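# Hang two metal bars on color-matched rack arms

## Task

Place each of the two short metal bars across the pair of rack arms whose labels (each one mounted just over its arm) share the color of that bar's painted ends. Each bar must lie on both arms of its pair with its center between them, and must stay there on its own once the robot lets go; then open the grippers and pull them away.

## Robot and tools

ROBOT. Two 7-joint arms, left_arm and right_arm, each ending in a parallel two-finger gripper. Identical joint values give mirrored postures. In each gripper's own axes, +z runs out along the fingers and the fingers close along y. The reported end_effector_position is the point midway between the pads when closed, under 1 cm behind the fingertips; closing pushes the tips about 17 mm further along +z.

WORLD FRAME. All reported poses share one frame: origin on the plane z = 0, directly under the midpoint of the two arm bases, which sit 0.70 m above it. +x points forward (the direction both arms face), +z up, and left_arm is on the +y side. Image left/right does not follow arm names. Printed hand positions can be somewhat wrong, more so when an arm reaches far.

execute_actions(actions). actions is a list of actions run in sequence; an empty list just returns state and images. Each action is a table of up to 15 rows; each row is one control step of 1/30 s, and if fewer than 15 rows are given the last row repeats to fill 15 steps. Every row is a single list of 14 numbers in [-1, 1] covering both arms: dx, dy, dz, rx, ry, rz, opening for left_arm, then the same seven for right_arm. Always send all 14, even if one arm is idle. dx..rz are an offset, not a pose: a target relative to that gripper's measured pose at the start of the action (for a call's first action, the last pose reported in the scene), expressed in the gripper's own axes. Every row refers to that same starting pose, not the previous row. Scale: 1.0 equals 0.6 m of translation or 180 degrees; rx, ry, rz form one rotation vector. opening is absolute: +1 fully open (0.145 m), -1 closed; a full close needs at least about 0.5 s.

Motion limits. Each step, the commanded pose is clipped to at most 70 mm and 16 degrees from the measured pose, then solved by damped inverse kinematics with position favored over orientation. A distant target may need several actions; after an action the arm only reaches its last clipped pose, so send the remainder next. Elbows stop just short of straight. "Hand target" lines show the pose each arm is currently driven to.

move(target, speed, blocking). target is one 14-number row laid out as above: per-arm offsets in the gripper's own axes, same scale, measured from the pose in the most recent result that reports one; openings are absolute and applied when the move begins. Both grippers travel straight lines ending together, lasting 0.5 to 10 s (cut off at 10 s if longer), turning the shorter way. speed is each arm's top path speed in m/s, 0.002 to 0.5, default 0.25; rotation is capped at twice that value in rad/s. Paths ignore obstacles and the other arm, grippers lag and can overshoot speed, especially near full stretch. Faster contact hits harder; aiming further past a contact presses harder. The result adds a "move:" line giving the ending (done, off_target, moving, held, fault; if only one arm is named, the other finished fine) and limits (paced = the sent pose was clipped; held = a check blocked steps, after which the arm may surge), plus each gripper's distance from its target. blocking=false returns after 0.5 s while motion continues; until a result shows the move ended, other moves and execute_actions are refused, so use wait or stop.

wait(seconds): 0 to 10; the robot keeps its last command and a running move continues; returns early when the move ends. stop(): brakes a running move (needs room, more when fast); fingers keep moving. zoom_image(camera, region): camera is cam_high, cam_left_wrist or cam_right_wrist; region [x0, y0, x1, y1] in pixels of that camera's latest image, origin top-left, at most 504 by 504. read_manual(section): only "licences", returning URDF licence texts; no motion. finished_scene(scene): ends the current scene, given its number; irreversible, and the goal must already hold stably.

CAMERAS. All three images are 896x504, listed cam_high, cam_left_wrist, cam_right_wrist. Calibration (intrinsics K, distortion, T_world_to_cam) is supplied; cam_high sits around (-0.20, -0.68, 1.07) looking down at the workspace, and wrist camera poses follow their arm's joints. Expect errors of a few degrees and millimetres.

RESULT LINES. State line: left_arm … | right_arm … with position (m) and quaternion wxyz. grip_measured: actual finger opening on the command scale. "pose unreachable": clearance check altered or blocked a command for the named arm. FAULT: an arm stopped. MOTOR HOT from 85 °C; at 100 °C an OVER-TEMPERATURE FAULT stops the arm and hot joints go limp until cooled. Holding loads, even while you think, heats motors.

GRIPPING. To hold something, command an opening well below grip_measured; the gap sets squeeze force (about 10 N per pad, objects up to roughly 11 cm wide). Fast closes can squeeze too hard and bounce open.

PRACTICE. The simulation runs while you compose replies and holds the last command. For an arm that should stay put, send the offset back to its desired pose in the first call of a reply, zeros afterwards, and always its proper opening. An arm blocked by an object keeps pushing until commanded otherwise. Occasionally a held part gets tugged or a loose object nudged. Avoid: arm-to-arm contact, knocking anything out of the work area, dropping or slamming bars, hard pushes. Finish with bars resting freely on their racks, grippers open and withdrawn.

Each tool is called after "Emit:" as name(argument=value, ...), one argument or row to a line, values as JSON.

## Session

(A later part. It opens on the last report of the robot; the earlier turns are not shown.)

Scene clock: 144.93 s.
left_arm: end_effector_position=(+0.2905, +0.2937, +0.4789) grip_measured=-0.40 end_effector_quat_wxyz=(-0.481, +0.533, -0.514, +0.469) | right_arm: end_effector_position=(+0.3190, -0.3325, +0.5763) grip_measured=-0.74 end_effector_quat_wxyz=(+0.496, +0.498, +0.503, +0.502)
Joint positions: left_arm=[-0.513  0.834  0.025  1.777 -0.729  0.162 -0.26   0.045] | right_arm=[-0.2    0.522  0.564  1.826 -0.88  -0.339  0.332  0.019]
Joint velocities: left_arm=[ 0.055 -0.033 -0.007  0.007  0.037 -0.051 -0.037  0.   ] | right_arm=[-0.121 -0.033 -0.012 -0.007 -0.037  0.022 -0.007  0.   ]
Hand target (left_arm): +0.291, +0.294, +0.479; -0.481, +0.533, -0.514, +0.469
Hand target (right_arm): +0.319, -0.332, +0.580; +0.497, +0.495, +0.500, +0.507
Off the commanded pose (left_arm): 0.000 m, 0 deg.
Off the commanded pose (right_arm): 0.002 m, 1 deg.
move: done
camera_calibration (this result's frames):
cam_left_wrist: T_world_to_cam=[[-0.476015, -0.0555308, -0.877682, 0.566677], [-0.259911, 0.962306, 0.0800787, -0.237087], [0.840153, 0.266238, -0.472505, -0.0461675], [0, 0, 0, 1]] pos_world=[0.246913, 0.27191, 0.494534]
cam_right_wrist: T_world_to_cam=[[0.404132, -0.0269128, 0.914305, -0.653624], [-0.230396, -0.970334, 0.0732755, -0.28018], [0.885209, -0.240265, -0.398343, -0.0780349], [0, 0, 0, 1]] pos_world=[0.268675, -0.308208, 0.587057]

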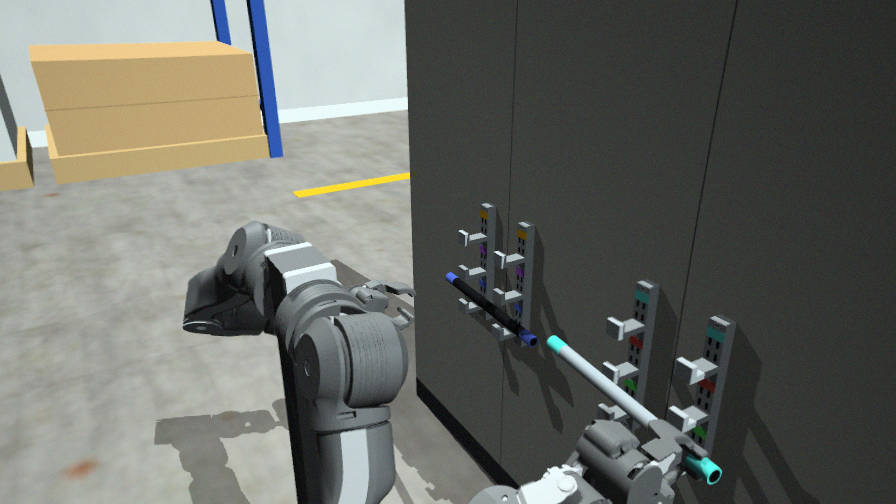

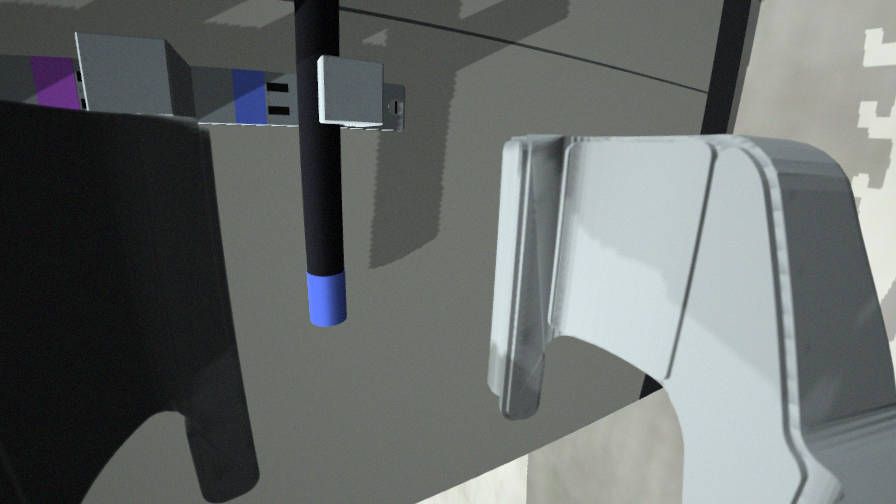

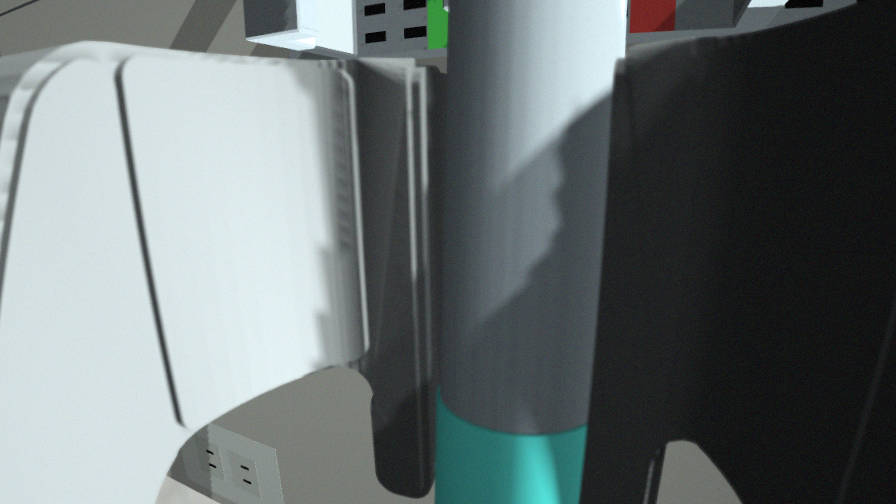

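Emit:
move(
  target=[0,0,0,0,0,0,-0.4,0,0.15,0,0,0,0,-1],
  speed=0.08,
)

Emit:
move(
  target=[0,0,0,0,0,0,-0.4,0,0,0.18,0,0,0,-1],
  speed=0.06,
)

Scene clock: 146.90 s.
left_arm: end_effector_position=(+0.2905, +0.2937, +0.4789) grip_measured=-0.40 end_effector_quat_wxyz=(-0.481, +0.533, -0.514, +0.469) | right_arm: end_effector_position=(+0.3207, -0.3305, +0.6628) grip_measured=-0.74 end_effector_quat_wxyz=(+0.493, +0.498, +0.509, +0.500)
Joint positions: left_arm=[-0.513  0.834  0.025  1.777 -0.729  0.162 -0.26   0.045] | right_arm=[-0.025  0.683  0.65   1.975 -0.671 -0.201  0.721  0.019]
Joint velocities: left_arm=[ 0.033 -0.121  0.007 -0.012 -0.095  0.007  0.037 -0.   ] | right_arm=[ 0.033 -0.033  0.012  0.017 -0.066 -0.051  0.037  0.   ]
Hand target (left_arm): +0.291, +0.294, +0.479; -0.481, +0.533, -0.514, +0.469
Hand target (right_arm): +0.320, -0.331, +0.665; +0.494, +0.498, +0.505, +0.503
Off the commanded pose (left_arm): 0.000 m, 0 deg.
Off the commanded pose (right_arm): 0.004 m, 1 deg.
move: off_target (right_arm)
camera_calibration (this result's frames):
cam_left_wrist: T_world_to_cam=[[-0.476015, -0.0555308, -0.877682, 0.566677], [-0.259911, 0.962306, 0.0800787, -0.237087], [0.840153, 0.266238, -0.472505, -0.0461675], [0, 0, 0, 1]] pos_world=[0.246913, 0.27191, 0.494534]
cam_right_wrist: T_world_to_cam=[[0.414228, -0.0187684, 0.90998, -0.731061], [-0.223007, -0.971406, 0.0814788, -0.292339], [0.88243, -0.236683, -0.406569, -0.0370708], [0, 0, 0, 1]] pos_world=[0.270344, -0.306475, 0.673998]

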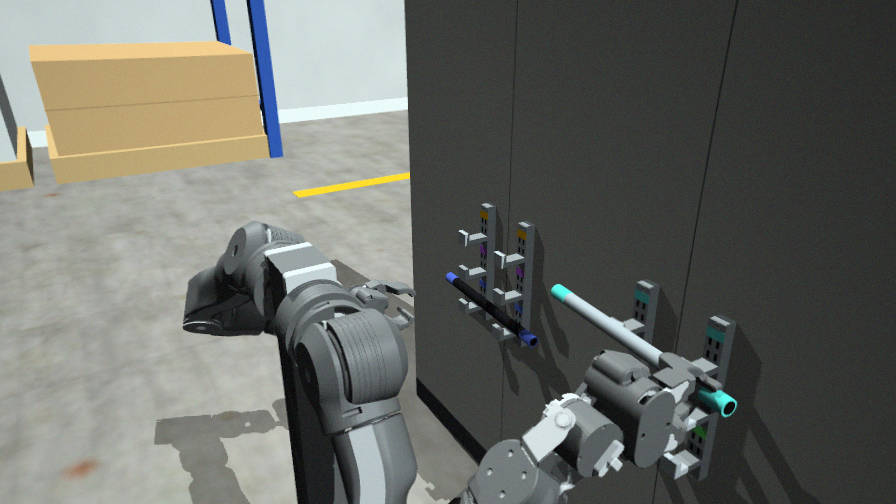

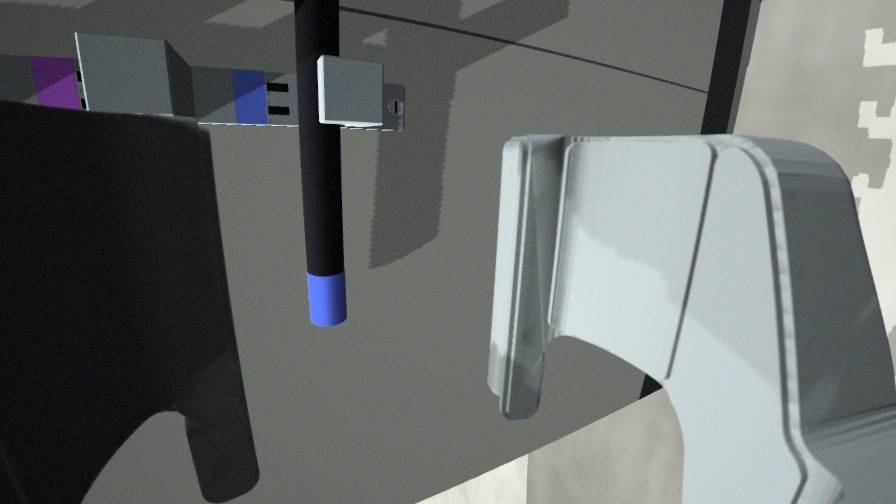

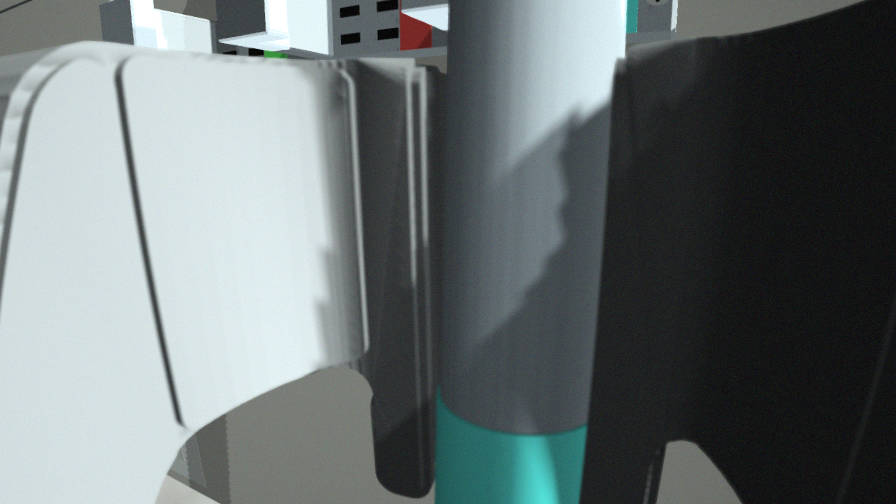

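Scene clock: 148.93 s.
left_arm: end_effector_position=(+0.2905, +0.2937, +0.4789) grip_measured=-0.40 end_effector_quat_wxyz=(-0.481, +0.533, -0.514, +0.469) | right_arm: end_effector_position=(+0.4275, -0.3308, +0.6557) grip_measured=-0.75 end_effector_quat_wxyz=(+0.490, +0.502, +0.511, +0.496)
Joint positions: left_arm=[-0.513  0.834  0.025  1.777 -0.729  0.162 -0.26   0.045] | right_arm=[ 0.526  0.62   0.23   1.487 -0.946 -0.25   0.62   0.019]
Joint velocities: left_arm=[-0.099 -0.033  0.012 -0.002 -0.022 -0.007  0.022 -0.   ] | right_arm=[-0.011  0.033  0.007 -0.012 -0.11  -0.007 -0.066  0.   ]
Hand target (left_arm): +0.291, +0.294, +0.479; -0.481, +0.533, -0.514, +0.469
Hand target (right_arm): +0.428, -0.332, +0.660; +0.495, +0.500, +0.505, +0.500
Off the commanded pose (left_arm): 0.000 m, 0 deg.
Off the commanded pose (right_arm): 0.006 m, 1 deg.
move: off_target (right_arm)
camera_calibration (this result's frames):
cam_left_wrist: T_world_to_cam=[[-0.476015, -0.0555308, -0.877682, 0.566677], [-0.259911, 0.962306, 0.0800787, -0.237087], [0.840153, 0.266238, -0.472505, -0.0461675], [0, 0, 0, 1]] pos_world=[0.246913, 0.27191, 0.494534]
cam_right_wrist: T_world_to_cam=[[0.426355, -0.0207645, 0.904318, -0.770994], [-0.224627, -0.970851, 0.0836116, -0.268815], [0.876222, -0.238782, -0.418591, -0.124382], [0, 0, 0, 1]] pos_world=[0.37732, -0.306689, 0.667634]

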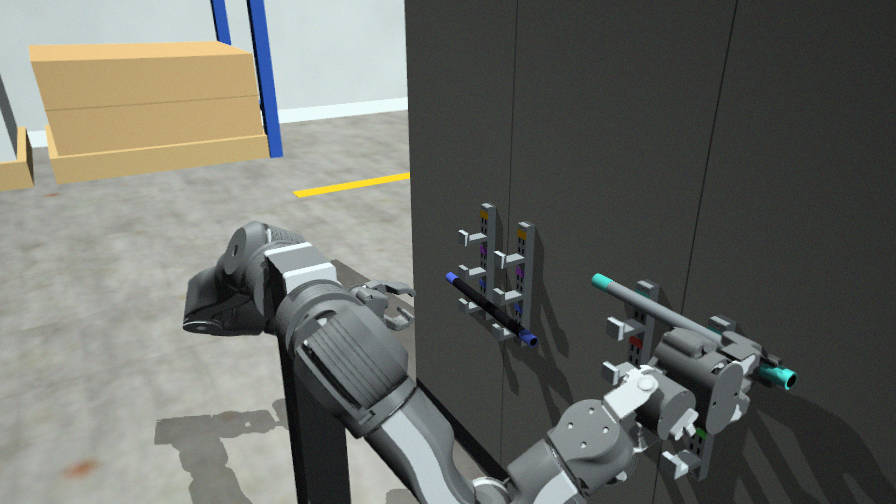

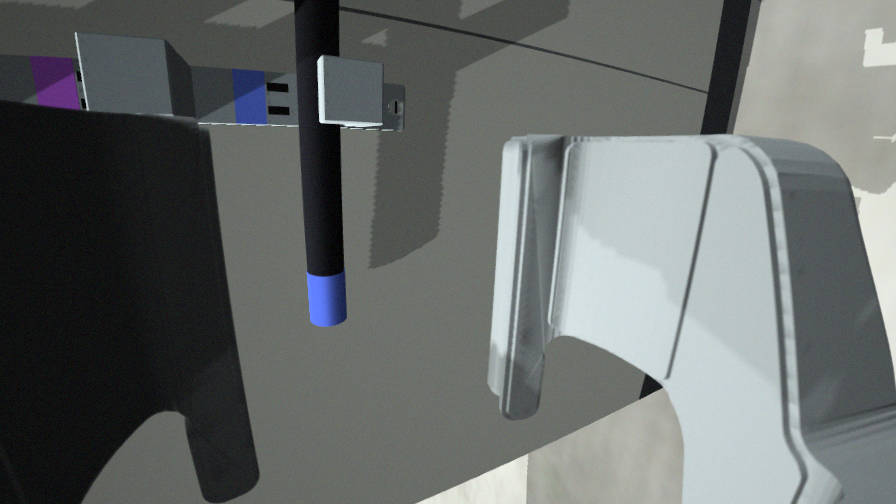

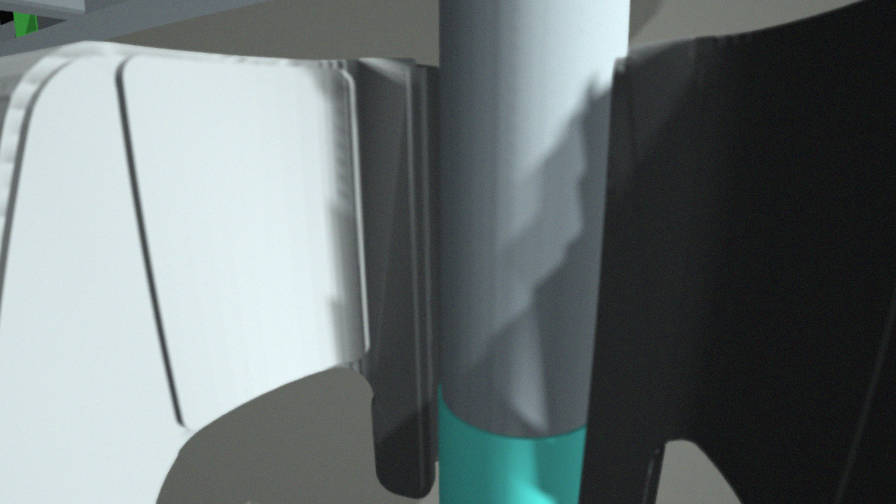

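Emit:
move(
  target=[0,0,0,0,0,0,-0.4,0,-0.045,0,0,0,0,-1],
  speed=0.03,
)

Scene clock: 150.40 s.
left_arm: end_effector_position=(+0.2905, +0.2937, +0.4789) grip_measured=-0.40 end_effector_quat_wxyz=(-0.481, +0.533, -0.514, +0.469) | right_arm: end_effector_position=(+0.4265, -0.3307, +0.6285) grip_measured=-0.75 end_effector_quat_wxyz=(+0.489, +0.504, +0.513, +0.494)
Joint positions: left_arm=[-0.513  0.834  0.025  1.777 -0.729  0.162 -0.26   0.045] | right_arm=[ 0.454  0.591  0.242  1.465 -0.983 -0.275  0.535  0.019]
Joint velocities: left_arm=[-0.011 -0.033 -0.007 -0.002 -0.007 -0.007  0.022 -0.   ] | right_arm=[ 0.033  0.055  0.002  0.002 -0.037 -0.081 -0.022  0.   ]
Hand target (left_arm): +0.291, +0.294, +0.479; -0.481, +0.533, -0.514, +0.469
Hand target (right_arm): +0.426, -0.331, +0.629; +0.491, +0.502, +0.511, +0.496
Off the commanded pose (left_arm): 0.000 m, 0 deg.
Off the commanded pose (right_arm): 0.000 m, 0 deg.
move: done
camera_calibration (this result's frames):
cam_left_wrist: T_world_to_cam=[[-0.476015, -0.0555308, -0.877682, 0.566677], [-0.259911, 0.962306, 0.0800787, -0.237087], [0.840153, 0.266238, -0.472505, -0.0461675], [0, 0, 0, 1]] pos_world=[0.246913, 0.27191, 0.494534]
cam_right_wrist: T_world_to_cam=[[0.43192, -0.0199935, 0.90169, -0.746424], [-0.224446, -0.970685, 0.0859889, -0.268164], [0.873538, -0.239521, -0.423746, -0.130732], [0, 0, 0, 1]] pos_world=[0.376407, -0.30654, 0.640705]

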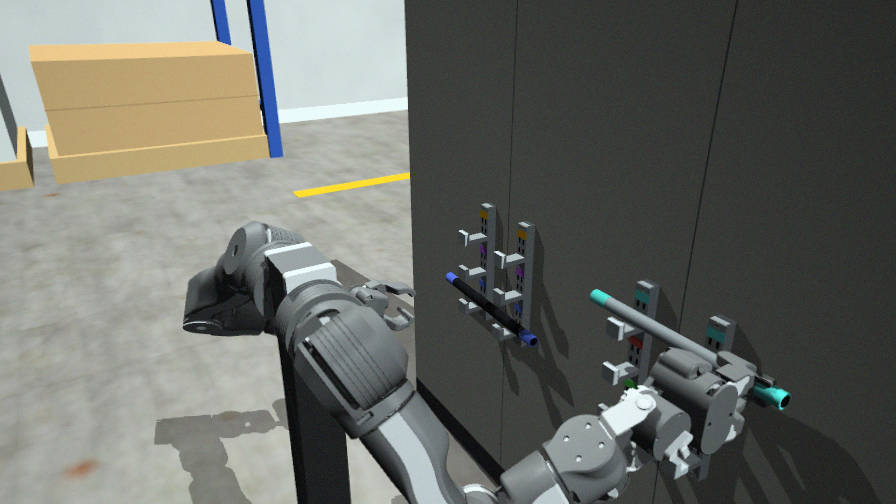

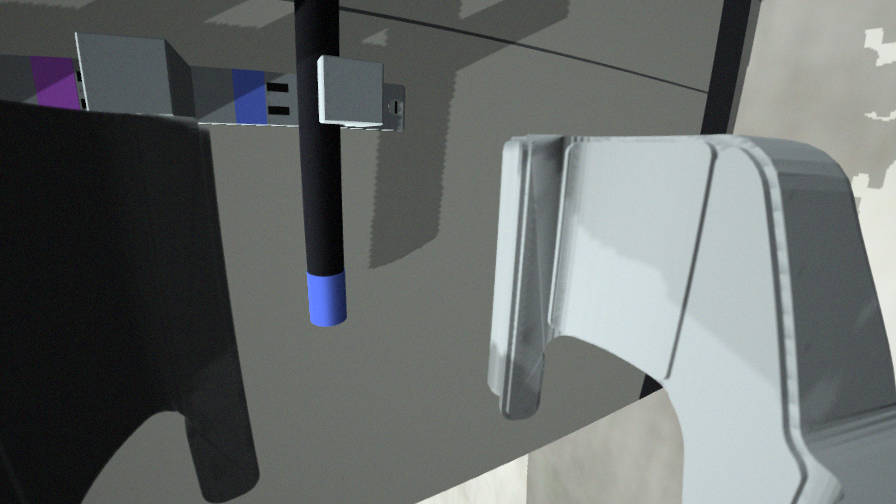

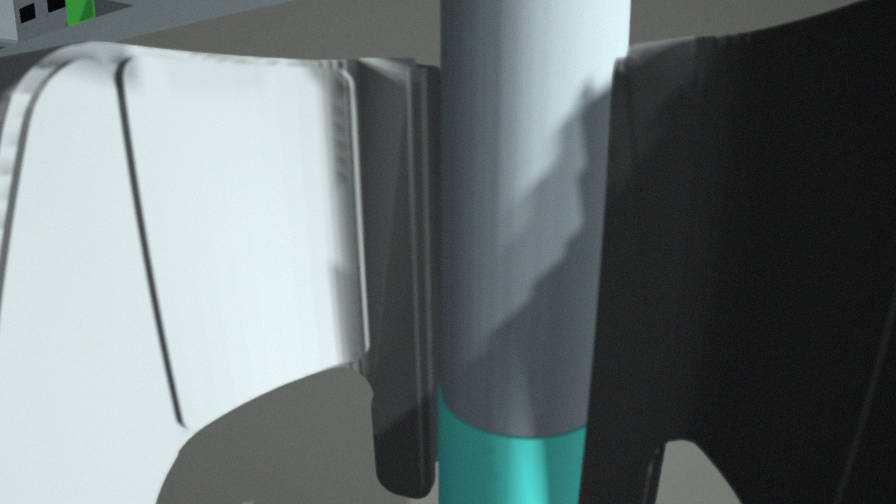

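Lower to ~0.617.

Emit:
execute_actions(
  actions=[
    [[0,0,0,0,0,0,-0.4,0,-0.02,0,0,0,0,-1]],
    [[0,0,0,0,0,0,-0.4,0,0,0,0,0,0,-1]],
  ],
)

Emit:
zoom_image(
  camera="cam_high",
  region=[560,250,860,450],
)

Scene clock: 151.67 s.
left_arm: end_effector_position=(+0.2905, +0.2937, +0.4789) grip_measured=-0.40 end_effector_quat_wxyz=(-0.481, +0.533, -0.514, +0.469) | right_arm: end_effector_position=(+0.4256, -0.3308, +0.6264) grip_measured=-0.75 end_effector_quat_wxyz=(+0.496, +0.496, +0.503, +0.505)
Joint positions: left_arm=[-0.513  0.834  0.025  1.777 -0.729  0.162 -0.26   0.045] | right_arm=[ 0.428  0.599  0.232  1.457 -0.972 -0.269  0.464  0.019]
Joint velocities: left_arm=[-0.033  0.011  0.002  0.002 -0.007  0.066 -0.022 -0.   ] | right_arm=[-0.055 -0.099  0.007 -0.012 -0.066 -0.007  0.022  0.   ]
Hand target (left_arm): +0.291, +0.294, +0.479; -0.481, +0.533, -0.514, +0.469
Hand target (right_arm): +0.426, -0.331, +0.626; +0.496, +0.496, +0.504, +0.504
Off the commanded pose (left_arm): 0.000 m, 0 deg.
Off the commanded pose (right_arm): 0.000 m, 0 deg.
camera_calibration (this result's frames):
cam_left_wrist: T_world_to_cam=[[-0.476015, -0.0555308, -0.877682, 0.566677], [-0.259911, 0.962306, 0.0800787, -0.237087], [0.840153, 0.266238, -0.472505, -0.0461675], [0, 0, 0, 1]] pos_world=[0.246913, 0.27191, 0.494534]
cam_right_wrist: T_world_to_cam=[[0.399956, -0.0247689, 0.916199, -0.741239], [-0.225726, -0.971506, 0.0722739, -0.259357], [0.888303, -0.235716, -0.394151, -0.154451], [0, 0, 0, 1]] pos_world=[0.375119, -0.306734, 0.636991]

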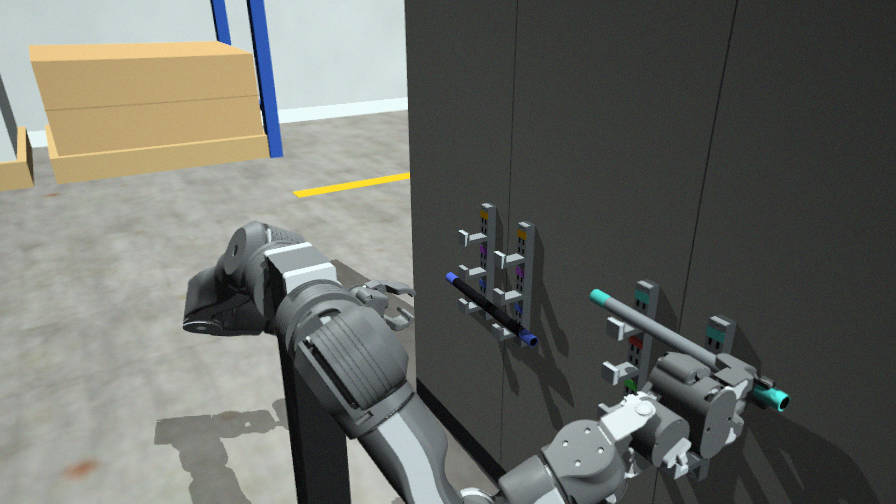

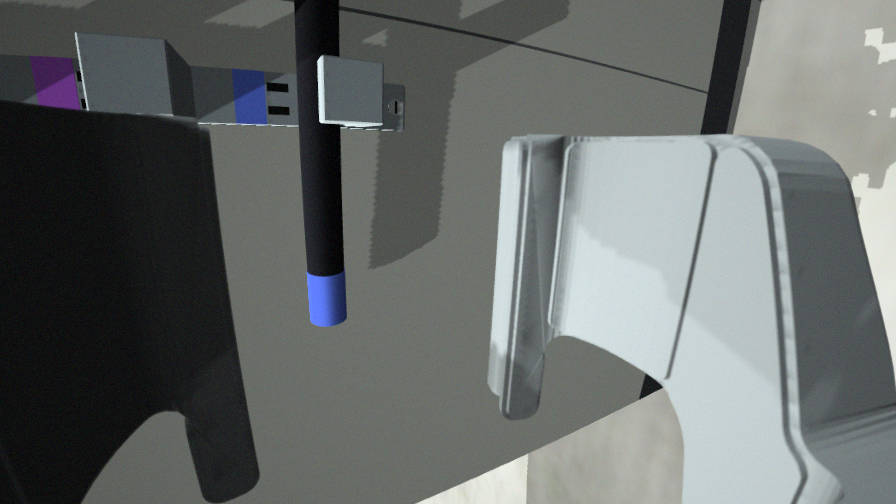

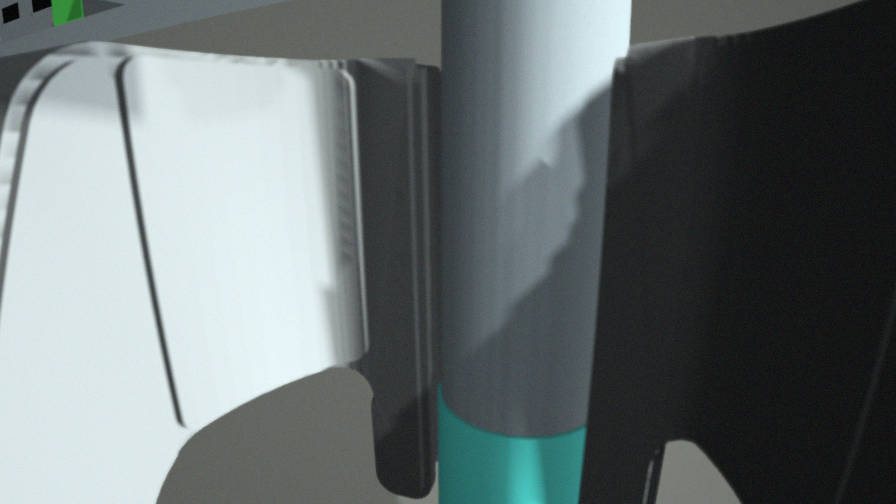

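Region (560, 250, 860, 450) of cam_high's 896x504 image, scaled by 1.680, with more detail than that image has.

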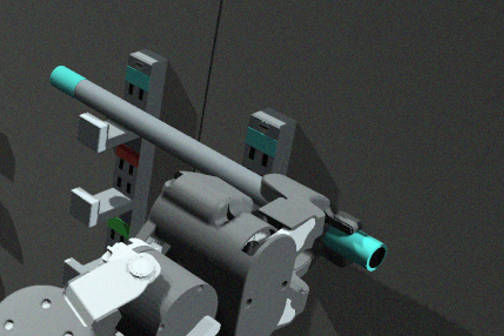

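Emit:
execute_actions(
  actions=[
    [[0,0,0,0,0,0,-0.4,0,0,0,0,0,0,-0.62]],
    [[0,0,0,0,0,0,-0.4,0,0,0,0,0,0,-0.42]],
    [[0,0,0,0,0,0,-0.4,0,0,-0.08,0,0,0,-0.42]],
    [[0,0,0,0,0,0,-0.4,0,0,-0.08,0,0,0,-0.42]],
    [[0,0,0,0,0,0,-0.4,0,0,-0.09,0,0,0,-0.42]],
  ],
)

Scene clock: 154.53 s.
left_arm: end_effector_position=(+0.2905, +0.2937, +0.4789) grip_measured=-0.40 end_effector_quat_wxyz=(-0.481, +0.533, -0.514, +0.469) | right_arm: end_effector_position=(+0.2778, -0.3317, +0.6256) grip_measured=-0.42 end_effector_quat_wxyz=(+0.492, +0.499, +0.507, +0.502)
Joint positions: left_arm=[-0.513  0.834  0.025  1.777 -0.729  0.162 -0.26   0.045] | right_arm=[-0.279  0.504  0.825  2.06  -0.672 -0.363  0.617  0.044]
Joint velocities: left_arm=[ 0.055  0.055  0.007 -0.007  0.007  0.022  0.022 -0.   ] | right_arm=[-0.077 -0.033 -0.012 -0.022 -0.022 -0.081 -0.081  0.   ]
Hand target (left_arm): +0.291, +0.294, +0.479; -0.481, +0.533, -0.514, +0.469
Hand target (right_arm): +0.277, -0.331, +0.627; +0.494, +0.496, +0.508, +0.503
Off the commanded pose (left_arm): 0.000 m, 0 deg.
Off the commanded pose (right_arm): 0.001 m, 0 deg.
camera_calibration (this result's frames):
cam_left_wrist: T_world_to_cam=[[-0.476015, -0.0555308, -0.877682, 0.566677], [-0.259911, 0.962306, 0.0800787, -0.237087], [0.840153, 0.266238, -0.472505, -0.0461675], [0, 0, 0, 1]] pos_world=[0.246913, 0.27191, 0.494534]
cam_right_wrist: T_world_to_cam=[[0.4125, -0.0233388, 0.910659, -0.680889], [-0.222332, -0.97202, 0.075798, -0.296944], [0.88341, -0.233735, -0.406147, -0.0141554], [0, 0, 0, 1]] pos_world=[0.227351, -0.307836, 0.636816]

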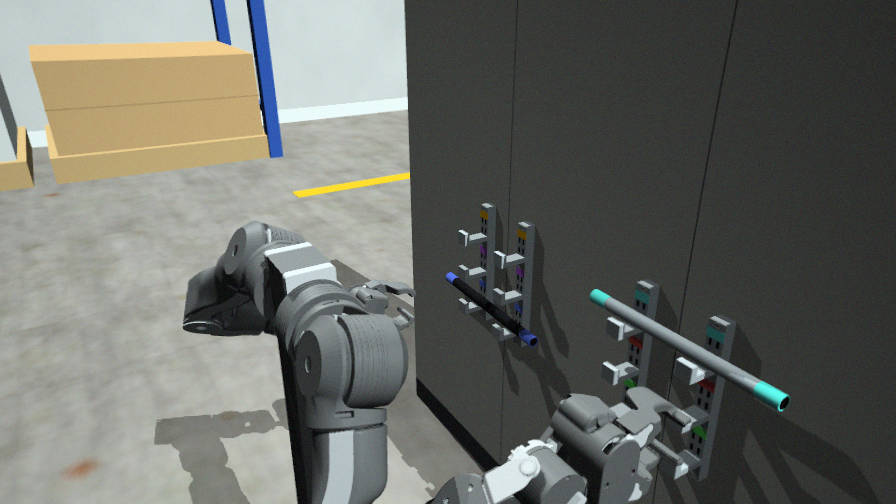

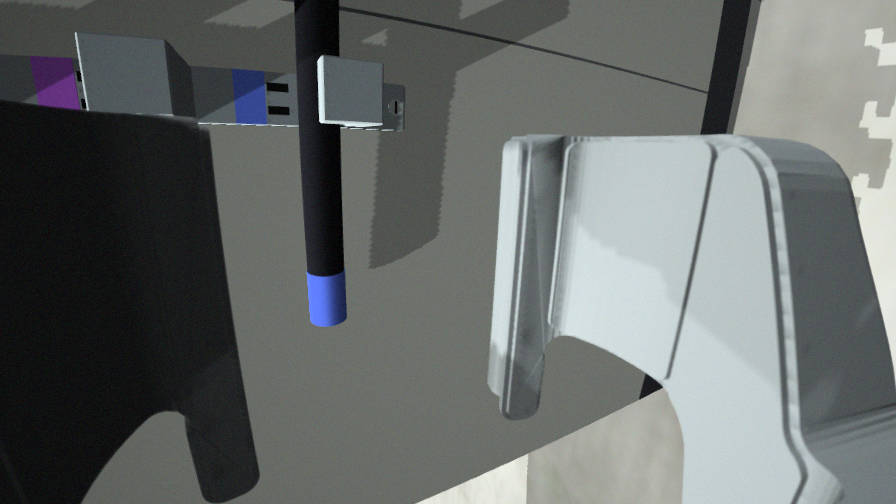

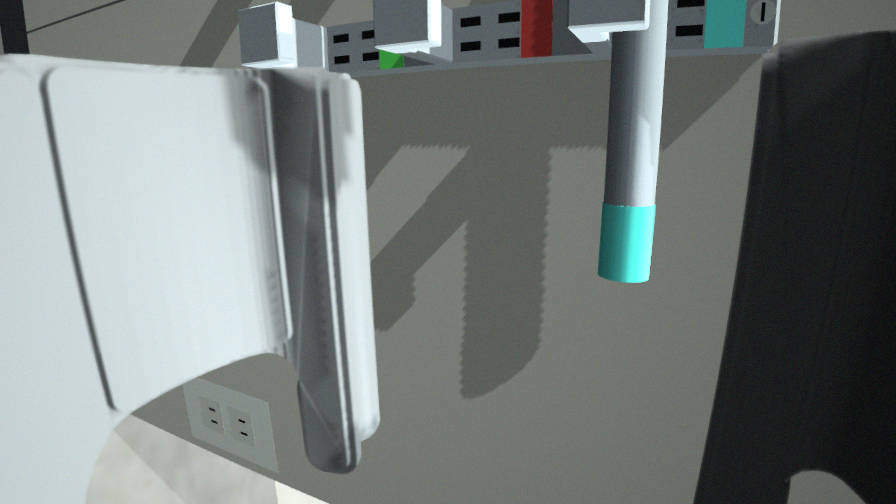

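Emit:
finished_scene(
  scene=1,
)

The scene is finished: the task was done.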